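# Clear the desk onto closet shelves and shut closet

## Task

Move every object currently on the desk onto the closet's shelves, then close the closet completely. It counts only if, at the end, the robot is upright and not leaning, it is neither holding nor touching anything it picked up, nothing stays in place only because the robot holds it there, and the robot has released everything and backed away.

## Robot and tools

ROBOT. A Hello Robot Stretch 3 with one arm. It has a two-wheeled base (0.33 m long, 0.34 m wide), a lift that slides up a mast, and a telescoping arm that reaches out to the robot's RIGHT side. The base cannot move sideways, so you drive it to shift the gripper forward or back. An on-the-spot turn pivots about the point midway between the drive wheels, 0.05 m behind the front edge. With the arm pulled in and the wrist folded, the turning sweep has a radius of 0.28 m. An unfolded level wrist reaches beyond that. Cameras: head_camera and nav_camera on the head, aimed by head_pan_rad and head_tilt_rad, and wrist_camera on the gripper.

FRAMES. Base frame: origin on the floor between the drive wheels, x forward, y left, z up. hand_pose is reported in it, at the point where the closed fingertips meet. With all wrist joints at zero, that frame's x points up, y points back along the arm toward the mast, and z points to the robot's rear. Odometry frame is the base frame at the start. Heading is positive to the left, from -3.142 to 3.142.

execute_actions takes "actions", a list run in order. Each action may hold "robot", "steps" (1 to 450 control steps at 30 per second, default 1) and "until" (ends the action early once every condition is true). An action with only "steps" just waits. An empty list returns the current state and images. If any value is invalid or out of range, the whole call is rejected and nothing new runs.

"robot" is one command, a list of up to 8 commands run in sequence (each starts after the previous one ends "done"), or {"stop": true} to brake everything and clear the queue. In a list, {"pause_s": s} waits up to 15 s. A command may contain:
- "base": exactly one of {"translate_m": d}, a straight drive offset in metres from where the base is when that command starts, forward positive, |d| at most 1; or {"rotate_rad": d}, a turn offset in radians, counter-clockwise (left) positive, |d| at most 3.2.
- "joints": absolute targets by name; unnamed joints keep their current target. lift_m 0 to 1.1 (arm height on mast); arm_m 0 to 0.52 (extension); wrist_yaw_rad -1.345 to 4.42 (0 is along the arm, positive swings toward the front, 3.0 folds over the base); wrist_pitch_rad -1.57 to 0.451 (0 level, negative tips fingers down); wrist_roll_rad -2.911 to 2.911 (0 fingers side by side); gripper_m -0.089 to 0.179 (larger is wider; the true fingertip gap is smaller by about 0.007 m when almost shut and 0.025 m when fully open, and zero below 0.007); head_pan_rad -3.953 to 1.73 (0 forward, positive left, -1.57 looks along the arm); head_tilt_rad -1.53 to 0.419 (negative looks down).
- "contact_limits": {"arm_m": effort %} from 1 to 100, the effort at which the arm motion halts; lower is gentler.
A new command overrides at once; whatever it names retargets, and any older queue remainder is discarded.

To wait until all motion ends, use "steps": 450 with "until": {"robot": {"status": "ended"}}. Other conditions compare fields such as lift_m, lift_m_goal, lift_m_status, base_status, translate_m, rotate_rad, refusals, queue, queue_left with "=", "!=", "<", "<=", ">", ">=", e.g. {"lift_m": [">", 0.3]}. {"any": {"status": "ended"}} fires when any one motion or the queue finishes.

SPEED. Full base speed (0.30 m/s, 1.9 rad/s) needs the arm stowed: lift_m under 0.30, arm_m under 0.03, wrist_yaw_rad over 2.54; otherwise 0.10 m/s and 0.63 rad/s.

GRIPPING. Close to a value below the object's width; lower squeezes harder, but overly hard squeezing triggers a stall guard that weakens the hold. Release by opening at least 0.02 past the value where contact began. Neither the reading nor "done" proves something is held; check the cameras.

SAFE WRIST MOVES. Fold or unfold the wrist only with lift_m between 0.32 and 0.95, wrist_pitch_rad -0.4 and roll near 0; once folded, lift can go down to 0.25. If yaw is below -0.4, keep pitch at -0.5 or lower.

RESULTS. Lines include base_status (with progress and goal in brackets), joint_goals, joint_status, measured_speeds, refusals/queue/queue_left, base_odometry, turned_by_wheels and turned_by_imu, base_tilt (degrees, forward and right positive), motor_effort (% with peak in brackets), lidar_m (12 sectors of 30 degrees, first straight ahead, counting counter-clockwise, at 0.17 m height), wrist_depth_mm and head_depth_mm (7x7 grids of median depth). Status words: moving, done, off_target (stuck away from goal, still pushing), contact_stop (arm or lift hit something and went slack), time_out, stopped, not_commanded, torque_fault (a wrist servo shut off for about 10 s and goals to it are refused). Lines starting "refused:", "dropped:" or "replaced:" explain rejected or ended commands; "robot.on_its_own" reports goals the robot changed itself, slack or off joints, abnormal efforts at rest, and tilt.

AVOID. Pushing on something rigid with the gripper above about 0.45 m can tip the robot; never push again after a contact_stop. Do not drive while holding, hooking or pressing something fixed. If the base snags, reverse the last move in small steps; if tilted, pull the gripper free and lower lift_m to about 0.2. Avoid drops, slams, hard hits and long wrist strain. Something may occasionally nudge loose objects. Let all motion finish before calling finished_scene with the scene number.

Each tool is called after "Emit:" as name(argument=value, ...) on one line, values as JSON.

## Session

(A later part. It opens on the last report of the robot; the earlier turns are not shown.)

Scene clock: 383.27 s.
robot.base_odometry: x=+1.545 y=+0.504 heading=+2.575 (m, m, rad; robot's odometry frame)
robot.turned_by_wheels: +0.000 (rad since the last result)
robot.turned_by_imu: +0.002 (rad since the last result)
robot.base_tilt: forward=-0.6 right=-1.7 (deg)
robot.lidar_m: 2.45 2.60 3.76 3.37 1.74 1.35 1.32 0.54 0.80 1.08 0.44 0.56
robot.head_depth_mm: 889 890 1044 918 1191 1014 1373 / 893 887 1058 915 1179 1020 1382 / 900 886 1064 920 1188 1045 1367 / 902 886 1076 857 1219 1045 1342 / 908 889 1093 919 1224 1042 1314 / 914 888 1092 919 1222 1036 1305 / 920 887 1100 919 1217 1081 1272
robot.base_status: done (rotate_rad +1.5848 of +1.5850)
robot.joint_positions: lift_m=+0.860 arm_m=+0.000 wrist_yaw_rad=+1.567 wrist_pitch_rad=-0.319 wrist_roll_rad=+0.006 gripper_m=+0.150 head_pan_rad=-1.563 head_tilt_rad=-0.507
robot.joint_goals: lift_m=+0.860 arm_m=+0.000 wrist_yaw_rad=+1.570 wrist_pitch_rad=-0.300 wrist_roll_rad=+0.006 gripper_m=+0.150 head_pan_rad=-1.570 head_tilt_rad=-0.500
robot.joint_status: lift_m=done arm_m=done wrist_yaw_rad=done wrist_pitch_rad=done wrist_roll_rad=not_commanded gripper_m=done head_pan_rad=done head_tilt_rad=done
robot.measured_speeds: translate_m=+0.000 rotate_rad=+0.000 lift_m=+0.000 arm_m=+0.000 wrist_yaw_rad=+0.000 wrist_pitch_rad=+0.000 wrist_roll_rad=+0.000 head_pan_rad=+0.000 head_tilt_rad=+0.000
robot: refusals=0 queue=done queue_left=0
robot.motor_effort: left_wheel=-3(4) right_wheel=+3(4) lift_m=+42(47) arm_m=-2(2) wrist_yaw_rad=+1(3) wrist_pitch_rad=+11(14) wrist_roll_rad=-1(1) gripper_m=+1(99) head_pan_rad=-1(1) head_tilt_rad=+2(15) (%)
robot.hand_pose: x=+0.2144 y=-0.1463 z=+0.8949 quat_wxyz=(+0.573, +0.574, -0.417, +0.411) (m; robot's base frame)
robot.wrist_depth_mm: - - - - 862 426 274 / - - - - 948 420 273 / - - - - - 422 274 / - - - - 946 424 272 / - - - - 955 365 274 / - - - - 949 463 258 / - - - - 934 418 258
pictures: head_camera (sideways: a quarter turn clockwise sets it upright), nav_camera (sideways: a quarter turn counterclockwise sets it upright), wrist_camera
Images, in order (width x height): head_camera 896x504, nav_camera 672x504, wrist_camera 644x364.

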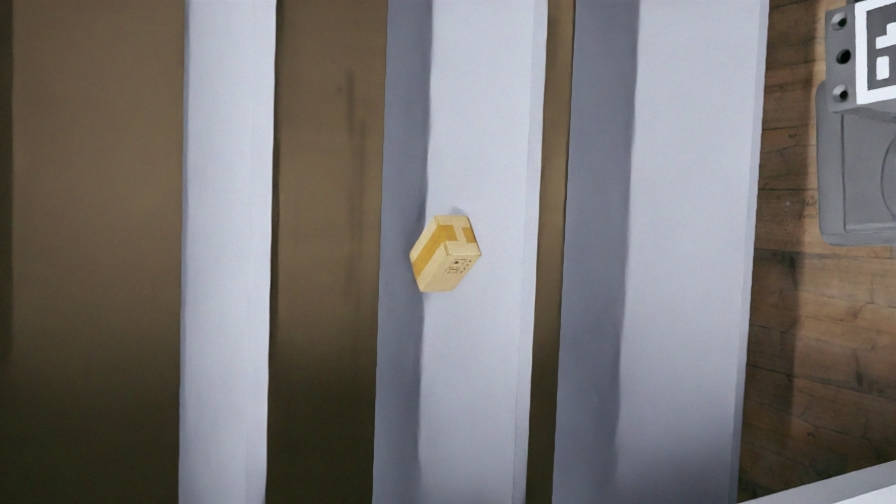

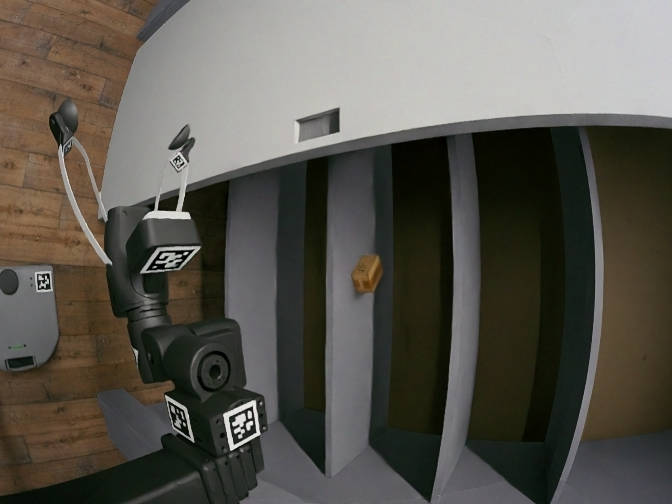

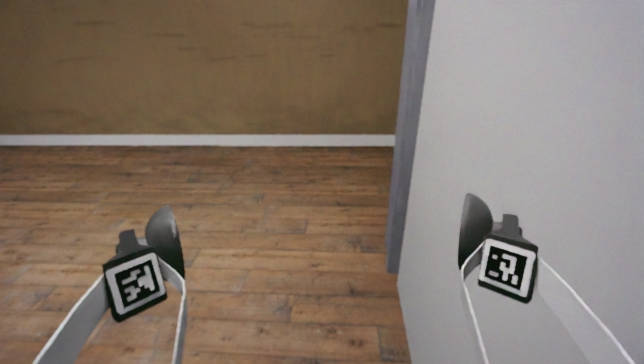

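Emit:
execute_actions(actions=[{"robot":[{"base":{"translate_m":-0.16},"joints":{"wrist_pitch_rad":-0.4}},{"base":{"rotate_rad":1.571},"joints":{"wrist_yaw_rad":3.0,"gripper_m":0.03}},{"joints":{"lift_m":0.27}},{"base":{"translate_m":1.0}},{"base":{"translate_m":1.0}},{"base":{"translate_m":0.46}},{"base":{"rotate_rad":1.571},"joints":{"head_tilt_rad":-0.7}},{"joints":{"lift_m":0.94}}],"steps":450,"until":{"robot":{"status":"ended"}}},{"steps":450,"until":{"robot":{"status":"ended"}}},{"robot":[{"joints":{"wrist_yaw_rad":0,"gripper_m":0.15}},{"joints":{"lift_m":1.0}}],"steps":450,"until":{"robot":{"status":"ended"}}}])

Scene clock: 425.50 s.
robot.base_odometry: x=+0.359 y=-1.658 heading=-0.567 (m, m, rad; robot's odometry frame)
robot.turned_by_wheels: +3.142 (rad since the last result)
robot.turned_by_imu: +3.173 (rad since the last result)
robot.base_tilt: forward=-0.6 right=-1.7 (deg)
robot.lidar_m: 0.91 0.98 1.49 2.78 3.01 2.88 2.85 1.04 1.04 1.25 0.98 0.91
robot.head_depth_mm: 1042 929 693 - - - 1143 / 1049 924 695 - - - 1142 / 1058 926 709 - - - 1146 / 1068 927 692 1633 - 1360 1177 / 1076 926 663 570 1599 1375 1184 / 1088 923 665 1616 1621 1368 1192 / 1087 818 664 1629 1569 1359 1186
robot.base_status: done (rotate_rad +1.5708 of +1.5710)
robot.joint_positions: lift_m=+1.000 arm_m=+0.000 wrist_yaw_rad=+0.003 wrist_pitch_rad=-0.414 wrist_roll_rad=+0.006 gripper_m=+0.150 head_pan_rad=-1.563 head_tilt_rad=-0.692
robot.joint_goals: lift_m=+1.000 arm_m=+0.000 wrist_yaw_rad=+0.000 wrist_pitch_rad=-0.400 wrist_roll_rad=+0.006 gripper_m=+0.150 head_pan_rad=-1.570 head_tilt_rad=-0.700
robot.joint_status: lift_m=done arm_m=done wrist_yaw_rad=done wrist_pitch_rad=done wrist_roll_rad=not_commanded gripper_m=done head_pan_rad=done head_tilt_rad=done
robot.measured_speeds: translate_m=+0.000 rotate_rad=+0.000 lift_m=+0.000 arm_m=+0.000 wrist_yaw_rad=+0.000 wrist_pitch_rad=+0.000 wrist_roll_rad=+0.000 head_pan_rad=+0.000 head_tilt_rad=+0.000
robot: refusals=0 queue=done queue_left=0
robot.motor_effort: left_wheel=-4(11) right_wheel=+3(10) lift_m=+42(43) arm_m=-1(1) wrist_yaw_rad=-3(2) wrist_pitch_rad=+8(12) wrist_roll_rad=-1(1) gripper_m=+1(99) head_pan_rad=-2(2) head_tilt_rad=-3(16) (%)
robot.hand_pose: x=-0.0209 y=-0.3702 z=+1.0131 quat_wxyz=(+0.690, +0.146, -0.694, -0.145) (m; robot's base frame)
robot.wrist_depth_mm: 913 933 906 885 864 830 804 / 641 574 577 592 582 576 560 / 436 427 423 418 411 406 404 / 331 327 322 318 313 313 310 / 914 819 - - 286 274 271 / 963 - - - - - 876 / 890 - - - - - -
pictures: head_camera (sideways: a quarter turn clockwise sets it upright), nav_camera (sideways: a quarter turn counterclockwise sets it upright), wrist_camera
Images, in order (width x height): head_camera 896x504, nav_camera 672x504, wrist_camera 644x364.

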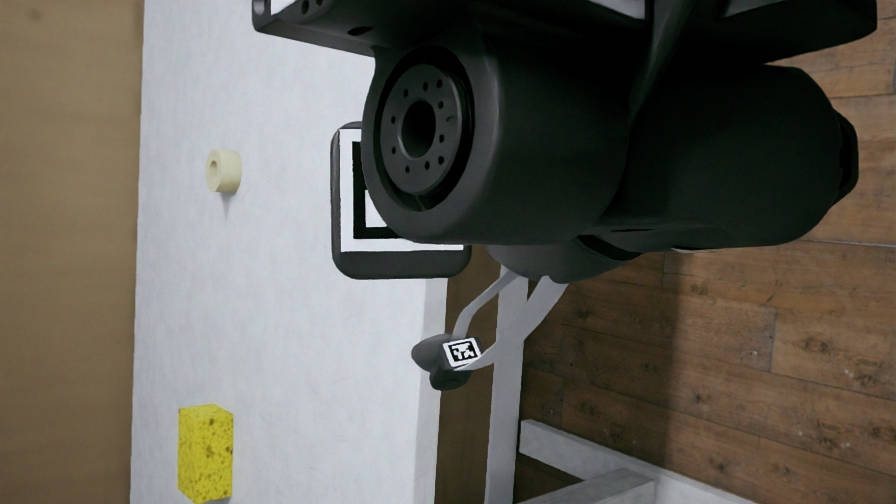

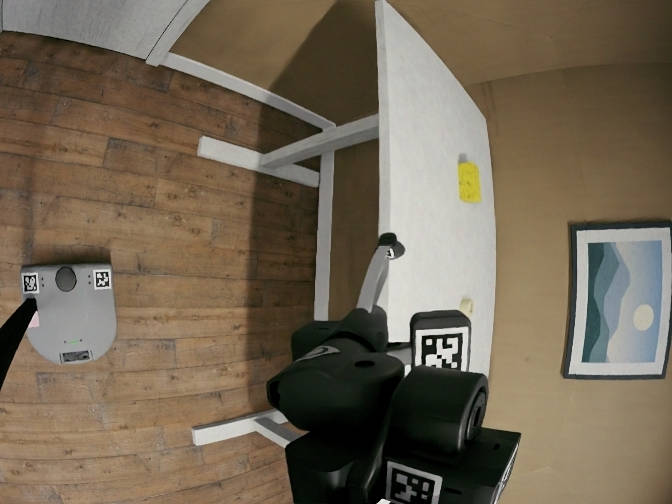

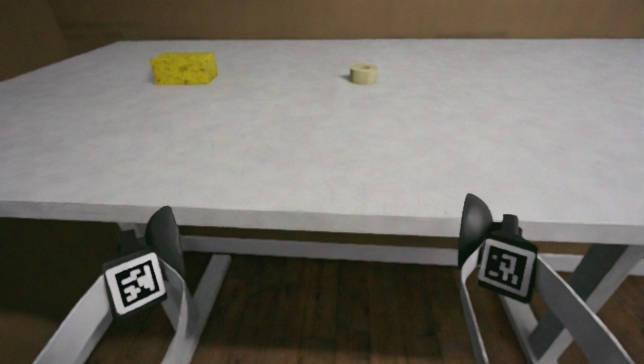

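Emit:
execute_actions(actions=[{"robot":{"base":{"translate_m":-0.08},"joints":{"arm_m":0.36,"wrist_pitch_rad":-0.3,"gripper_m":0.15,"lift_m":0.98}},"steps":300,"until":{"robot":{"status":"ended"}}}])

Scene clock: 432.13 s.
robot.base_odometry: x=+0.292 y=-1.615 heading=-0.567 (m, m, rad; robot's odometry frame)
robot.turned_by_wheels: +0.000 (rad since the last result)
robot.turned_by_imu: +0.000 (rad since the last result)
robot.base_tilt: forward=-0.6 right=-1.7 (deg)
robot.lidar_m: 0.99 1.07 1.62 2.78 3.02 2.81 2.77 1.60 0.98 1.24 1.02 0.99
robot.head_depth_mm: 1014 - 638 553 1626 1360 1182 / 1007 926 666 571 1621 1366 1181 / 1016 - 664 573 1616 1372 1189 / 1047 924 640 572 1610 1363 1193 / 1070 951 665 572 1611 1363 1186 / 1081 927 664 1583 1619 1368 1191 / 1084 926 663 1611 1609 1364 1191
robot.base_status: done (translate_m -0.0800 of -0.0800)
robot.joint_positions: lift_m=+0.980 arm_m=+0.360 wrist_yaw_rad=+0.002 wrist_pitch_rad=-0.319 wrist_roll_rad=+0.006 gripper_m=+0.150 head_pan_rad=-1.563 head_tilt_rad=-0.692
robot.joint_goals: lift_m=+0.980 arm_m=+0.360 wrist_yaw_rad=+0.000 wrist_pitch_rad=-0.300 wrist_roll_rad=+0.006 gripper_m=+0.150 head_pan_rad=-1.570 head_tilt_rad=-0.700
robot.joint_status: lift_m=done arm_m=done wrist_yaw_rad=done wrist_pitch_rad=done wrist_roll_rad=not_commanded gripper_m=done head_pan_rad=done head_tilt_rad=done
robot.measured_speeds: translate_m=+0.000 rotate_rad=+0.000 lift_m=+0.000 arm_m=+0.000 wrist_yaw_rad=+0.000 wrist_pitch_rad=+0.000 wrist_roll_rad=+0.000 head_pan_rad=+0.000 head_tilt_rad=+0.000
robot: refusals=0 queue=done queue_left=0
robot.motor_effort: left_wheel=-3(10) right_wheel=+4(4) lift_m=+17(46) arm_m=+3(4) wrist_yaw_rad=-2(3) wrist_pitch_rad=+11(12) wrist_roll_rad=+0(1) gripper_m=+0(2) head_pan_rad=-3(1) head_tilt_rad=-3(3) (%)
robot.hand_pose: x=-0.0211 y=-0.7404 z=+1.0159 quat_wxyz=(+0.696, +0.113, -0.700, -0.112) (m; robot's base frame)
robot.wrist_depth_mm: 601 592 590 575 550 530 530 / 661 640 635 621 594 576 564 / 516 506 499 491 478 476 465 / 335 352 354 348 342 338 335 / 280 288 273 258 268 276 261 / 228 - 222 223 218 203 216 / 198 190 188 186 184 183 182
pictures: head_camera (sideways: a quarter turn clockwise sets it upright), nav_camera (sideways: a quarter turn counterclockwise sets it upright), wrist_camera
Images, in order (width x height): head_camera 896x504, nav_camera 672x504, wrist_camera 644x364.

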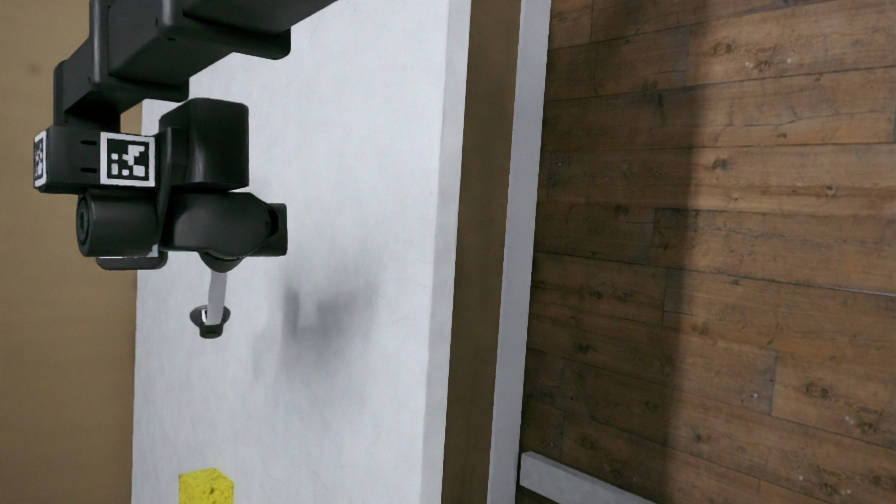

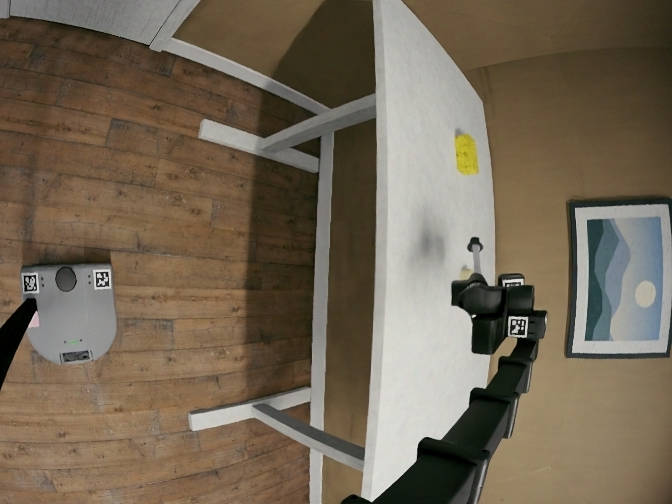

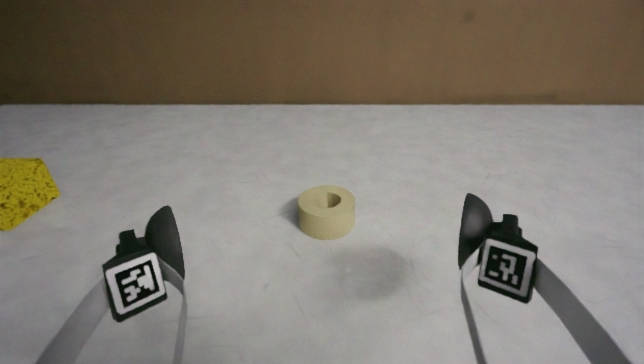

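Emit:
execute_actions(actions=[{"robot":[{"joints":{"lift_m":0.93,"arm_m":0.432}},{"joints":{"lift_m":0.922}},{"joints":{"gripper_m":0.02}},{"pause_s":0.5},{"joints":{"lift_m":1.0}}],"steps":300,"until":{"robot":{"status":"ended"}}}])

Scene clock: 442.30 s.
robot.base_odometry: x=+0.292 y=-1.615 heading=-0.567 (m, m, rad; robot's odometry frame)
robot.turned_by_wheels: +0.000 (rad since the last result)
robot.turned_by_imu: +0.001 (rad since the last result)
robot.base_tilt: forward=-0.6 right=-1.7 (deg)
robot.lidar_m: 0.99 1.06 1.61 2.78 3.03 2.81 2.77 1.60 0.98 1.24 1.02 0.99
robot.head_depth_mm: - - 667 554 1612 1366 1182 / - 875 666 573 1622 1378 1193 / - 836 666 573 1617 1364 1193 / 1039 830 666 572 1615 1367 1193 / 1067 923 666 573 1616 1365 1180 / 1079 925 665 1608 1620 1371 1189 / 1090 921 665 1629 1612 1355 1180
robot.base_status: done (translate_m -0.0800 of -0.0800)
robot.joint_positions: lift_m=+1.000 arm_m=+0.432 wrist_yaw_rad=-0.001 wrist_pitch_rad=-0.315 wrist_roll_rad=+0.006 gripper_m=+0.020 head_pan_rad=-1.563 head_tilt_rad=-0.692
robot.joint_goals: lift_m=+1.000 arm_m=+0.432 wrist_yaw_rad=+0.000 wrist_pitch_rad=-0.300 wrist_roll_rad=+0.006 gripper_m=+0.020 head_pan_rad=-1.570 head_tilt_rad=-0.700
robot.joint_status: lift_m=done arm_m=done wrist_yaw_rad=done wrist_pitch_rad=done wrist_roll_rad=not_commanded gripper_m=done head_pan_rad=done head_tilt_rad=done
robot.measured_speeds: translate_m=+0.000 rotate_rad=+0.000 lift_m=+0.000 arm_m=+0.000 wrist_yaw_rad=+0.000 wrist_pitch_rad=+0.000 wrist_roll_rad=+0.000 head_pan_rad=+0.000 head_tilt_rad=+0.000
robot: refusals=0 queue=done queue_left=0
robot.motor_effort: left_wheel=-4(4) right_wheel=+4(4) lift_m=+42(45) arm_m=+3(2) wrist_yaw_rad=+0(2) wrist_pitch_rad=+9(12) wrist_roll_rad=-1(1) gripper_m=-9(100) head_pan_rad=-3(3) head_tilt_rad=-2(2) (%)
robot.hand_pose: x=-0.0217 y=-0.8128 z=+1.0358 quat_wxyz=(+0.696, +0.111, -0.700, -0.112) (m; robot's base frame)
robot.wrist_depth_mm: 531 517 512 506 487 474 471 / 575 555 559 546 530 508 499 / 576 574 562 545 546 522 520 / 405 405 394 386 385 376 374 / 312 309 309 169 299 293 293 / 250 252 240 245 233 242 240 / 212 211 208 207 205 204 203
pictures: head_camera (sideways: a quarter turn clockwise sets it upright), nav_camera (sideways: a quarter turn counterclockwise sets it upright), wrist_camera
Images, in order (width x height): head_camera 896x504, nav_camera 672x504, wrist_camera 644x364.

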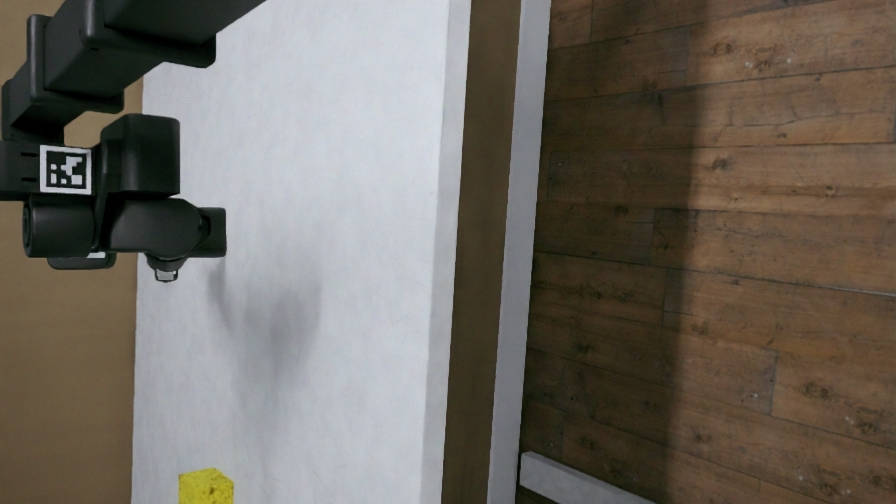

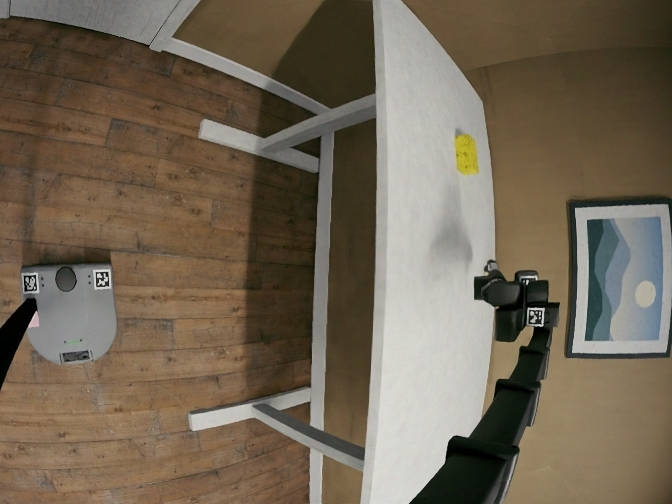

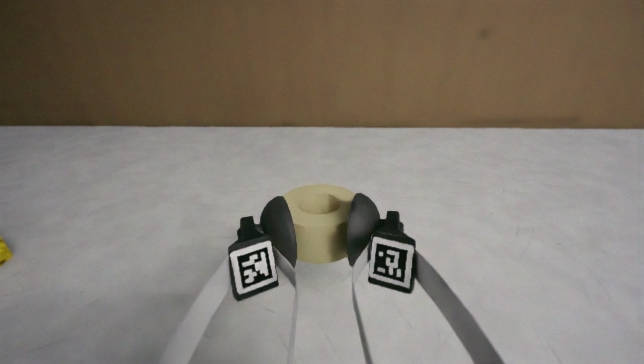

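Emit:
execute_actions(actions=[{"robot":[{"joints":{"arm_m":0.0}},{"base":{"rotate_rad":1.56},"joints":{"wrist_yaw_rad":1.57}},{"base":{"translate_m":1.0},"joints":{"lift_m":0.89}},{"base":{"translate_m":1.0}},{"base":{"translate_m":0.46}},{"base":{"rotate_rad":1.575}},{"base":{"translate_m":-0.1},"joints":{"wrist_yaw_rad":0}}],"steps":450,"until":{"robot":{"status":"ended"}}},{"steps":450,"until":{"robot":{"status":"ended"}}},{"steps":450,"until":{"robot":{"status":"ended"}}}])

Scene clock: 487.70 s.
robot.base_odometry: x=+1.719 y=+0.392 heading=+2.568 (m, m, rad; robot's odometry frame)
robot.turned_by_wheels: +3.135 (rad since the last result)
robot.turned_by_imu: +3.168 (rad since the last result)
robot.base_tilt: forward=-0.6 right=-1.7 (deg)
robot.lidar_m: 2.59 2.81 3.74 3.14 1.50 1.19 1.18 0.42 0.43 1.07 0.52 0.57
robot.head_depth_mm: 656 981 883 1201 1078 - - / 658 995 883 1203 1072 - - / 657 1010 887 1199 - - - / 655 1021 886 1230 - - 1180 / 722 1027 837 1232 1100 1370 1189 / 720 1041 854 1243 1097 1370 1184 / 720 1051 888 1239 1128 1363 1184
robot.base_status: done (translate_m -0.1000 of -0.1000)
robot.joint_positions: lift_m=+0.890 arm_m=+0.000 wrist_yaw_rad=+0.003 wrist_pitch_rad=-0.317 wrist_roll_rad=+0.006 gripper_m=+0.020 head_pan_rad=-1.563 head_tilt_rad=-0.692
robot.joint_goals: lift_m=+0.890 arm_m=+0.000 wrist_yaw_rad=+0.000 wrist_pitch_rad=-0.300 wrist_roll_rad=+0.006 gripper_m=+0.020 head_pan_rad=-1.570 head_tilt_rad=-0.700
robot.joint_status: lift_m=done arm_m=done wrist_yaw_rad=done wrist_pitch_rad=done wrist_roll_rad=not_commanded gripper_m=done head_pan_rad=done head_tilt_rad=done
robot.measured_speeds: translate_m=+0.000 rotate_rad=+0.000 lift_m=+0.000 arm_m=+0.000 wrist_yaw_rad=+0.000 wrist_pitch_rad=+0.000 wrist_roll_rad=+0.000 head_pan_rad=+0.000 head_tilt_rad=+0.000
robot: refusals=0 queue=done queue_left=0
robot.motor_effort: left_wheel=-4(10) right_wheel=+4(8) lift_m=+18(39) arm_m=-3(7) wrist_yaw_rad=-2(3) wrist_pitch_rad=+10(10) wrist_roll_rad=-1(1) gripper_m=-9(9) head_pan_rad=-1(1) head_tilt_rad=-3(3) (%)
robot.hand_pose: x=-0.0209 y=-0.3813 z=+0.9265 quat_wxyz=(+0.696, +0.112, -0.700, -0.111) (m; robot's base frame)
robot.wrist_depth_mm: 784 771 744 720 719 679 476 / 819 798 787 793 743 697 480 / 588 590 532 566 545 540 459 / - - 983 461 911 645 432 / 913 904 932 170 878 758 477 / 754 753 704 734 701 703 474 / - - - - 664 623 464
pictures: head_camera (sideways: a quarter turn clockwise sets it upright), nav_camera (sideways: a quarter turn counterclockwise sets it upright), wrist_camera
Images, in order (width x height): head_camera 896x504, nav_camera 672x504, wrist_camera 644x364.

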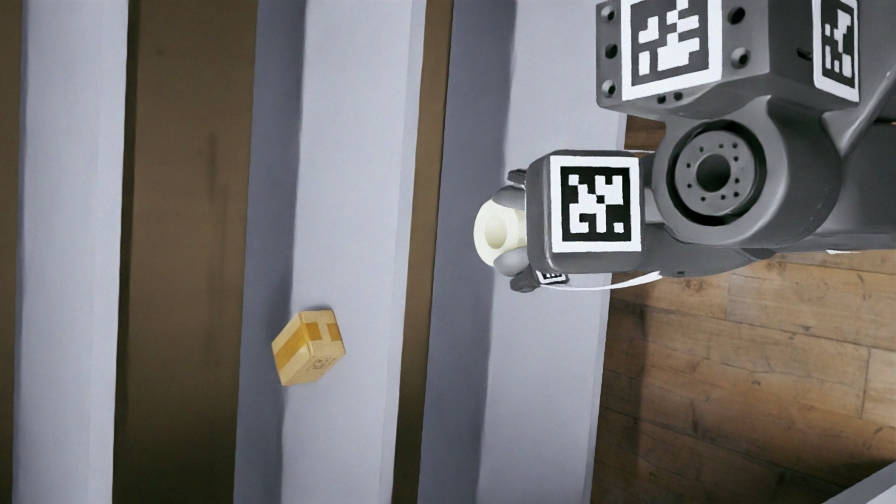

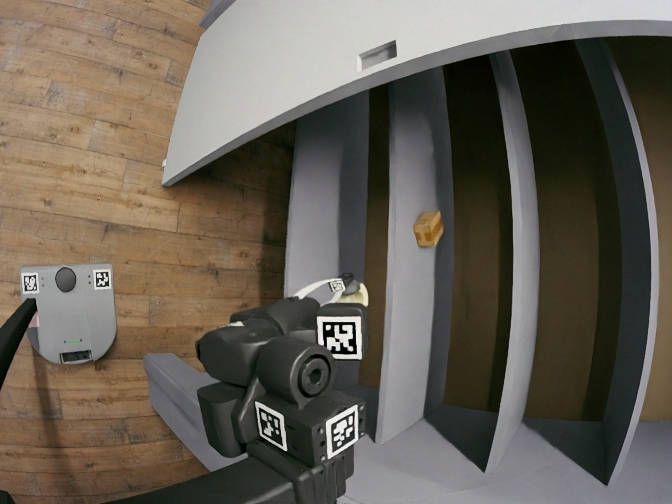

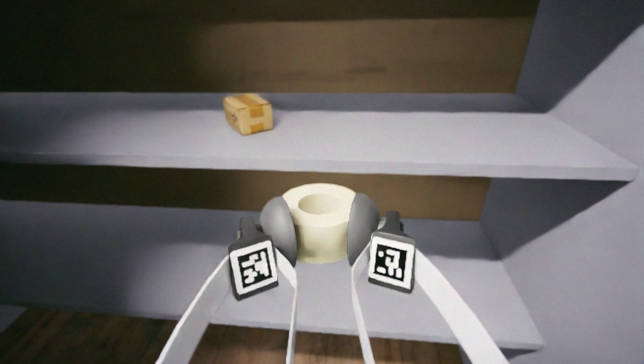

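Emit:
execute_actions(actions=[{"robot":[{"joints":{"arm_m":0.38}},{"joints":{"lift_m":0.822}},{"joints":{"gripper_m":0.095}},{"joints":{"lift_m":0.87}},{"joints":{"arm_m":0.0}},{"joints":{"wrist_yaw_rad":1.57,"wrist_pitch_rad":-0.4}}],"steps":450,"until":{"robot":{"status":"ended"}}}])

Scene clock: 504.10 s.
robot.base_odometry: x=+1.719 y=+0.392 heading=+2.568 (m, m, rad; robot's odometry frame)
robot.turned_by_wheels: +0.000 (rad since the last result)
robot.turned_by_imu: +0.002 (rad since the last result)
robot.base_tilt: forward=-0.5 right=-1.7 (deg)
robot.lidar_m: 2.59 2.80 3.76 3.15 1.49 1.19 1.18 0.42 0.44 1.07 0.52 0.57
robot.head_depth_mm: 658 989 885 1200 1044 - - / 659 998 886 1204 1075 - - / 657 1003 886 1197 1071 - - / 658 1019 885 1232 1071 1370 - / 723 1029 834 1237 1106 1376 1253 / 721 1046 856 1231 1102 1365 - / 721 1054 884 1233 1130 1365 -
robot.base_status: done (translate_m -0.1000 of -0.1000)
robot.joint_positions: lift_m=+0.870 arm_m=+0.000 wrist_yaw_rad=+1.567 wrist_pitch_rad=-0.412 wrist_roll_rad=+0.006 gripper_m=+0.095 head_pan_rad=-1.563 head_tilt_rad=-0.692
robot.joint_goals: lift_m=+0.870 arm_m=+0.000 wrist_yaw_rad=+1.570 wrist_pitch_rad=-0.400 wrist_roll_rad=+0.006 gripper_m=+0.095 head_pan_rad=-1.570 head_tilt_rad=-0.700
robot.joint_status: lift_m=done arm_m=done wrist_yaw_rad=done wrist_pitch_rad=done wrist_roll_rad=not_commanded gripper_m=done head_pan_rad=done head_tilt_rad=done
robot.measured_speeds: translate_m=+0.000 rotate_rad=+0.000 lift_m=+0.000 arm_m=+0.000 wrist_yaw_rad=+0.000 wrist_pitch_rad=+0.000 wrist_roll_rad=+0.000 head_pan_rad=+0.000 head_tilt_rad=+0.000
robot: refusals=0 queue=done queue_left=0
robot.motor_effort: left_wheel=-3(3) right_wheel=+3(4) lift_m=+42(46) arm_m=-2(1) wrist_yaw_rad=+1(2) wrist_pitch_rad=+7(10) wrist_roll_rad=-1(1) gripper_m=+1(96) head_pan_rad=-1(1) head_tilt_rad=-3(3) (%)
robot.hand_pose: x=+0.2038 y=-0.1463 z=+0.8835 quat_wxyz=(+0.592, +0.592, -0.390, +0.384) (m; robot's base frame)
robot.wrist_depth_mm: - - - - - 455 279 / - - - - - 438 275 / - - - - - 432 299 / - - - - - 437 838 / - - - - - 421 726 / - - - - - 449 - / - - - - 958 550 988
pictures: head_camera (sideways: a quarter turn clockwise sets it upright), nav_camera (sideways: a quarter turn counterclockwise sets it upright), wrist_camera
Images, in order (width x height): head_camera 896x504, nav_camera 672x504, wrist_camera 644x364.

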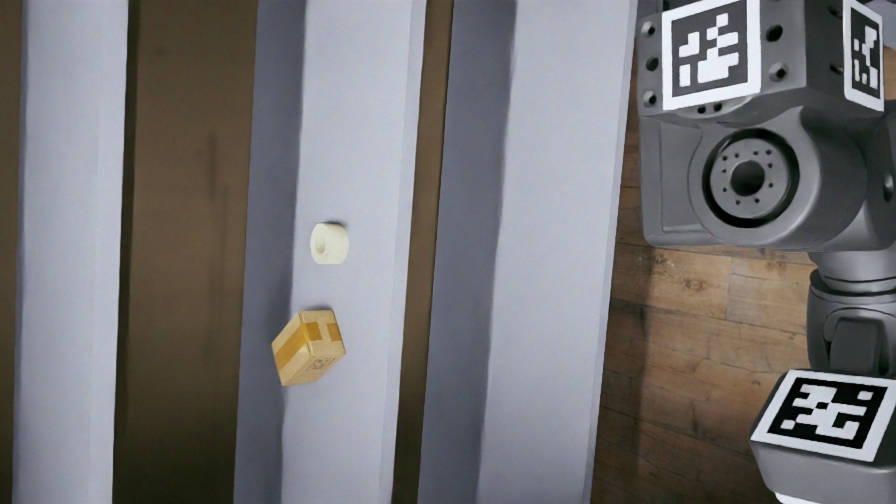

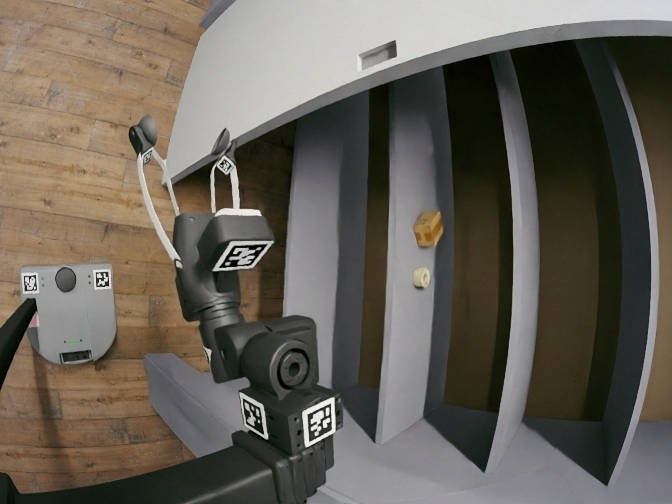

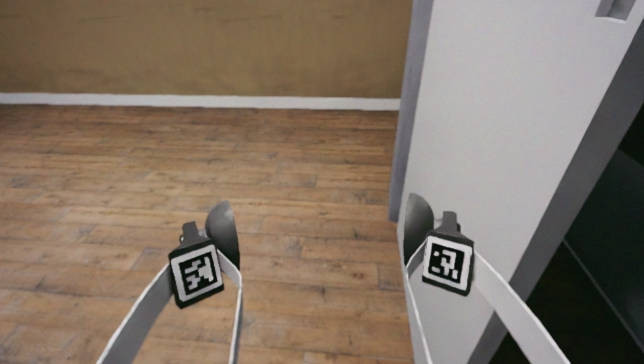

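Emit:
execute_actions(actions=[{"robot":[{"base":{"translate_m":-0.27}},{"base":{"rotate_rad":1.56},"joints":{"wrist_yaw_rad":3.0,"gripper_m":0.03}},{"joints":{"lift_m":0.27}},{"base":{"translate_m":1.0}},{"base":{"translate_m":1.0}},{"base":{"translate_m":0.46}},{"base":{"rotate_rad":1.56}},{"joints":{"lift_m":0.94}}],"steps":450,"until":{"robot":{"status":"ended"}}},{"steps":450,"until":{"robot":{"status":"ended"}}},{"robot":[{"joints":{"wrist_yaw_rad":0,"gripper_m":0.175}},{"joints":{"lift_m":0.99,"arm_m":0.3,"wrist_pitch_rad":-0.3}}],"steps":450,"until":{"robot":{"status":"ended"}}}])

Scene clock: 548.33 s.
robot.base_odometry: x=+0.588 y=-1.806 heading=-0.596 (m, m, rad; robot's odometry frame)
robot.turned_by_wheels: +3.120 (rad since the last result)
robot.turned_by_imu: +3.150 (rad since the last result)
robot.base_tilt: forward=-0.6 right=-1.7 (deg)
robot.lidar_m: 0.58 0.63 0.98 2.74 2.99 3.20 3.16 1.29 1.31 0.88 0.77 0.59
robot.head_depth_mm: 1040 - 638 1550 1617 1369 1193 / 1057 - 665 1589 1624 1371 1187 / 1064 - 638 1595 1618 1371 1191 / 1096 926 639 1625 1606 1377 1192 / 1133 979 662 1121 1463 1340 1193 / 1140 924 664 1674 1620 1366 1184 / 1140 1221 666 1473 1498 1367 1196
robot.base_status: done (rotate_rad +1.5598 of +1.5600)
robot.joint_positions: lift_m=+0.990 arm_m=+0.300 wrist_yaw_rad=+0.002 wrist_pitch_rad=-0.319 wrist_roll_rad=+0.006 gripper_m=+0.175 head_pan_rad=-1.563 head_tilt_rad=-0.692
robot.joint_goals: lift_m=+0.990 arm_m=+0.300 wrist_yaw_rad=+0.000 wrist_pitch_rad=-0.300 wrist_roll_rad=+0.006 gripper_m=+0.175 head_pan_rad=-1.570 head_tilt_rad=-0.700
robot.joint_status: lift_m=done arm_m=done wrist_yaw_rad=done wrist_pitch_rad=done wrist_roll_rad=not_commanded gripper_m=done head_pan_rad=done head_tilt_rad=done
robot.measured_speeds: translate_m=+0.000 rotate_rad=+0.000 lift_m=+0.000 arm_m=+0.000 wrist_yaw_rad=+0.000 wrist_pitch_rad=+0.000 wrist_roll_rad=+0.000 head_pan_rad=+0.000 head_tilt_rad=+0.000
robot: refusals=0 queue=done queue_left=0
robot.motor_effort: left_wheel=-4(12) right_wheel=+3(11) lift_m=+42(48) arm_m=+3(4) wrist_yaw_rad=-2(2) wrist_pitch_rad=+11(12) wrist_roll_rad=-1(1) gripper_m=+1(98) head_pan_rad=-1(1) head_tilt_rad=-4(3) (%)
robot.hand_pose: x=-0.0211 y=-0.6804 z=+1.0250 quat_wxyz=(+0.696, +0.113, -0.700, -0.112) (m; robot's base frame)
robot.wrist_depth_mm: 552 689 679 675 663 630 613 / 555 710 729 711 676 655 651 / 575 703 516 515 505 496 484 / 536 376 373 371 342 355 348 / 293 305 288 284 280 295 275 / 249 229 232 231 232 221 230 / 195 200 198 196 195 195 193
pictures: head_camera (sideways: a quarter turn clockwise sets it upright), nav_camera (sideways: a quarter turn counterclockwise sets it upright), wrist_camera
Images, in order (width x height): head_camera 896x504, nav_camera 672x504, wrist_camera 644x364.

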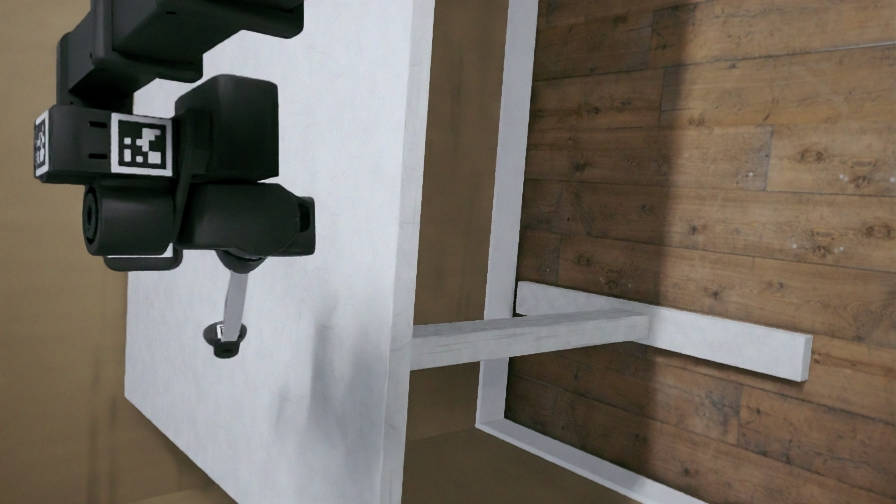

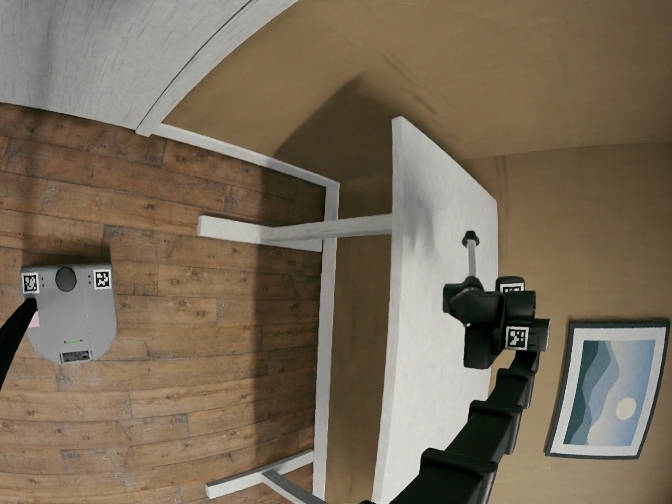

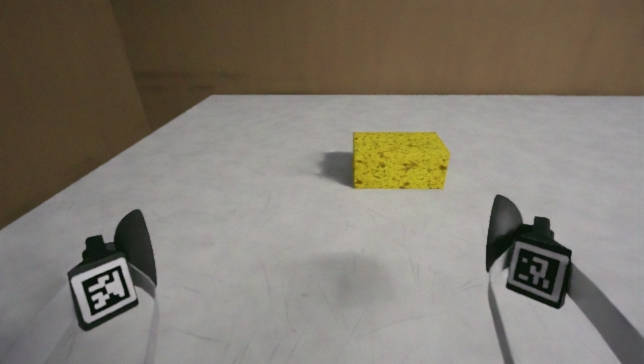

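Emit:
execute_actions(actions=[{"robot":[{"base":{"translate_m":-0.095},"joints":{"lift_m":0.94}},{"joints":{"arm_m":0.41}}],"steps":300,"until":{"robot":{"status":"ended"}}}])

Scene clock: 554.87 s.
robot.base_odometry: x=+0.510 y=-1.753 heading=-0.596 (m, m, rad; robot's odometry frame)
robot.turned_by_wheels: +0.000 (rad since the last result)
robot.turned_by_imu: +0.000 (rad since the last result)
robot.base_tilt: forward=-0.5 right=-1.7 (deg)
robot.lidar_m: 0.68 0.73 1.14 2.75 2.99 3.11 3.08 1.22 1.29 0.90 0.88 0.69
robot.head_depth_mm: 1068 1042 - 1547 1600 1370 1181 / 1065 - 664 1567 1635 1369 1192 / 1071 - 639 1584 1616 1362 1198 / 1092 829 639 1620 1601 1363 1184 / 1108 957 665 1636 1609 1371 1185 / 1119 927 662 1091 1378 1333 1181 / 1133 927 660 1637 1582 1372 1189
robot.base_status: done (translate_m -0.0950 of -0.0950)
robot.joint_positions: lift_m=+0.940 arm_m=+0.410 wrist_yaw_rad=+0.002 wrist_pitch_rad=-0.319 wrist_roll_rad=+0.006 gripper_m=+0.175 head_pan_rad=-1.563 head_tilt_rad=-0.692
robot.joint_goals: lift_m=+0.940 arm_m=+0.410 wrist_yaw_rad=+0.000 wrist_pitch_rad=-0.300 wrist_roll_rad=+0.006 gripper_m=+0.175 head_pan_rad=-1.570 head_tilt_rad=-0.700
robot.joint_status: lift_m=done arm_m=done wrist_yaw_rad=done wrist_pitch_rad=done wrist_roll_rad=not_commanded gripper_m=done head_pan_rad=done head_tilt_rad=done
robot.measured_speeds: translate_m=+0.000 rotate_rad=+0.000 lift_m=+0.000 arm_m=+0.000 wrist_yaw_rad=+0.000 wrist_pitch_rad=+0.000 wrist_roll_rad=+0.000 head_pan_rad=+0.000 head_tilt_rad=+0.000
robot: refusals=0 queue=done queue_left=0
robot.motor_effort: left_wheel=-3(9) right_wheel=+3(5) lift_m=+17(43) arm_m=+3(1) wrist_yaw_rad=-2(1) wrist_pitch_rad=+11(11) wrist_roll_rad=+0(1) gripper_m=+1(1) head_pan_rad=+0(2) head_tilt_rad=-3(3) (%)
robot.hand_pose: x=-0.0211 y=-0.7904 z=+0.9760 quat_wxyz=(+0.696, +0.113, -0.700, -0.112) (m; robot's base frame)
robot.wrist_depth_mm: 604 577 580 549 533 525 513 / 622 631 586 567 562 565 538 / 402 390 388 255 372 364 357 / 286 274 244 216 265 259 259 / 217 222 212 209 205 213 202 / 182 167 172 171 168 161 169 / 143 147 145 144 143 142 140
pictures: head_camera (sideways: a quarter turn clockwise sets it upright), nav_camera (sideways: a quarter turn counterclockwise sets it upright), wrist_camera
Images, in order (width x height): head_camera 896x504, nav_camera 672x504, wrist_camera 644x364.

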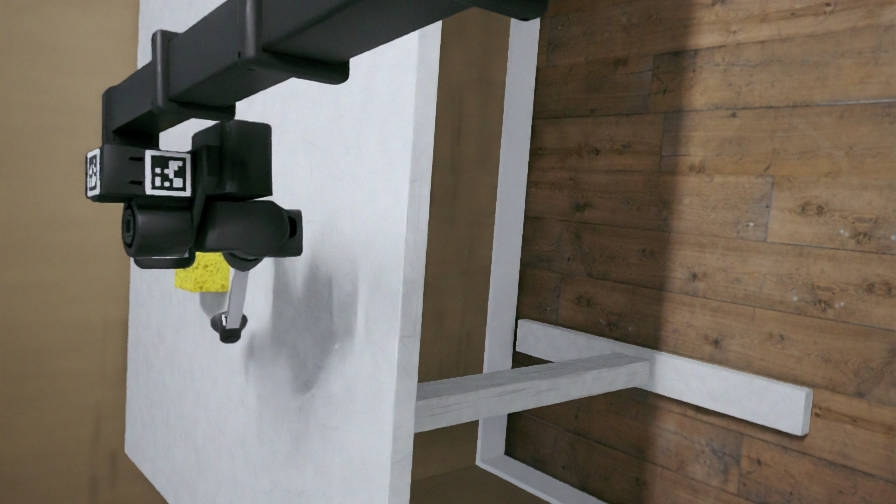

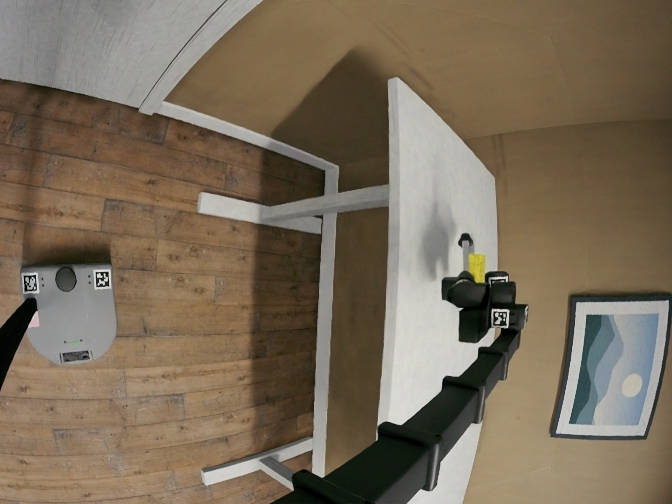

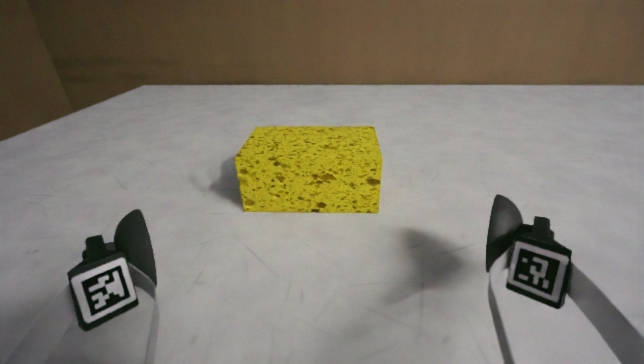

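Emit:
execute_actions(actions=[{"robot":[{"joints":{"arm_m":0.49,"lift_m":0.93}},{"joints":{"gripper_m":0.06}},{"pause_s":0.5},{"joints":{"lift_m":1.0}}],"steps":300,"until":{"robot":{"status":"ended"}}}])

Scene clock: 562.70 s.
robot.base_odometry: x=+0.510 y=-1.753 heading=-0.596 (m, m, rad; robot's odometry frame)
robot.turned_by_wheels: +0.000 (rad since the last result)
robot.turned_by_imu: +0.001 (rad since the last result)
robot.base_tilt: forward=-0.6 right=-1.7 (deg)
robot.lidar_m: 0.68 0.73 1.14 2.75 2.99 3.11 3.08 1.22 1.30 0.90 0.89 0.68
robot.head_depth_mm: 1024 833 667 1543 1610 1361 1195 / - 923 665 1563 1612 1366 1190 / - 878 666 1586 1608 1365 1188 / 1063 835 666 1603 1617 1372 1187 / 1110 926 663 1642 1607 1381 1192 / 1119 927 664 1100 1376 1337 1182 / 1128 924 663 1631 1576 1370 1189
robot.base_status: done (translate_m -0.0950 of -0.0950)
robot.joint_positions: lift_m=+1.000 arm_m=+0.490 wrist_yaw_rad=+0.002 wrist_pitch_rad=-0.315 wrist_roll_rad=+0.006 gripper_m=+0.065 head_pan_rad=-1.563 head_tilt_rad=-0.692
robot.joint_goals: lift_m=+1.000 arm_m=+0.490 wrist_yaw_rad=+0.000 wrist_pitch_rad=-0.300 wrist_roll_rad=+0.006 gripper_m=+0.063 head_pan_rad=-1.570 head_tilt_rad=-0.700
robot.joint_status: lift_m=done arm_m=done wrist_yaw_rad=done wrist_pitch_rad=done wrist_roll_rad=not_commanded gripper_m=done head_pan_rad=done head_tilt_rad=done
robot.measured_speeds: translate_m=+0.000 rotate_rad=+0.000 lift_m=+0.000 arm_m=+0.000 wrist_yaw_rad=+0.000 wrist_pitch_rad=+0.000 wrist_roll_rad=+0.000 head_pan_rad=+0.000 head_tilt_rad=+0.000
robot: refusals=0 queue=done queue_left=0
robot.motor_effort: left_wheel=-3(4) right_wheel=+3(3) lift_m=+42(51) arm_m=+3(3) wrist_yaw_rad=-1(1) wrist_pitch_rad=+9(11) wrist_roll_rad=-1(0) gripper_m=-24(100) head_pan_rad=-2(2) head_tilt_rad=-2(3) (%)
robot.hand_pose: x=-0.0211 y=-0.8708 z=+1.0360 quat_wxyz=(+0.697, +0.111, -0.700, -0.111) (m; robot's base frame)
robot.wrist_depth_mm: 530 511 498 483 473 456 438 / 572 550 538 525 497 494 474 / 621 574 563 543 532 518 509 / 410 403 185 162 180 382 376 / 312 309 139 137 136 294 292 / 252 260 233 152 225 242 238 / 211 210 208 208 206 203 203
pictures: head_camera (sideways: a quarter turn clockwise sets it upright), nav_camera (sideways: a quarter turn counterclockwise sets it upright), wrist_camera
Images, in order (width x height): head_camera 896x504, nav_camera 672x504, wrist_camera 644x364.

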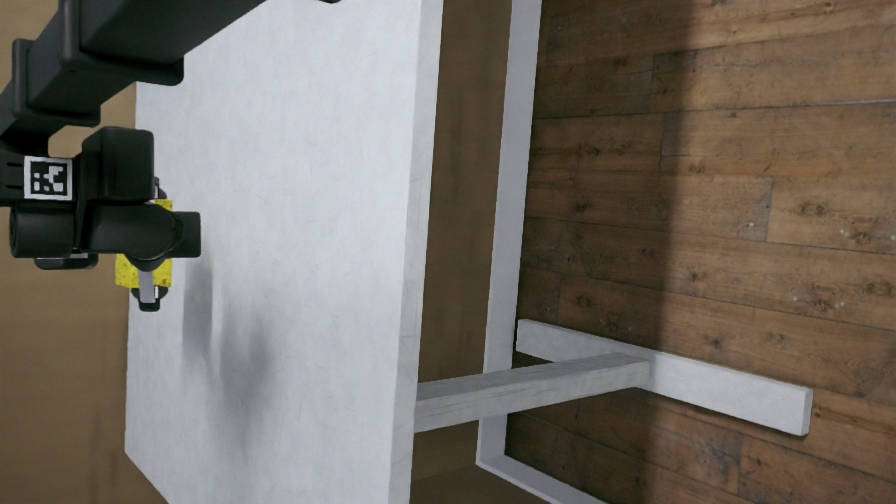

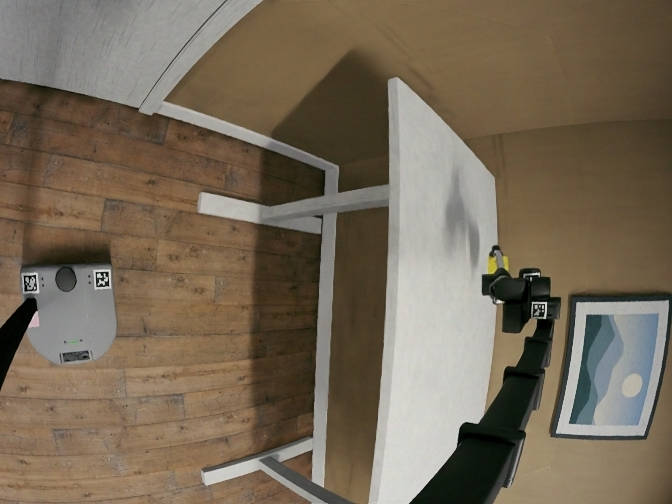

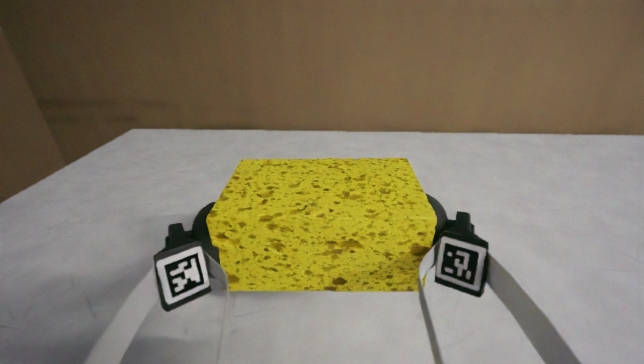

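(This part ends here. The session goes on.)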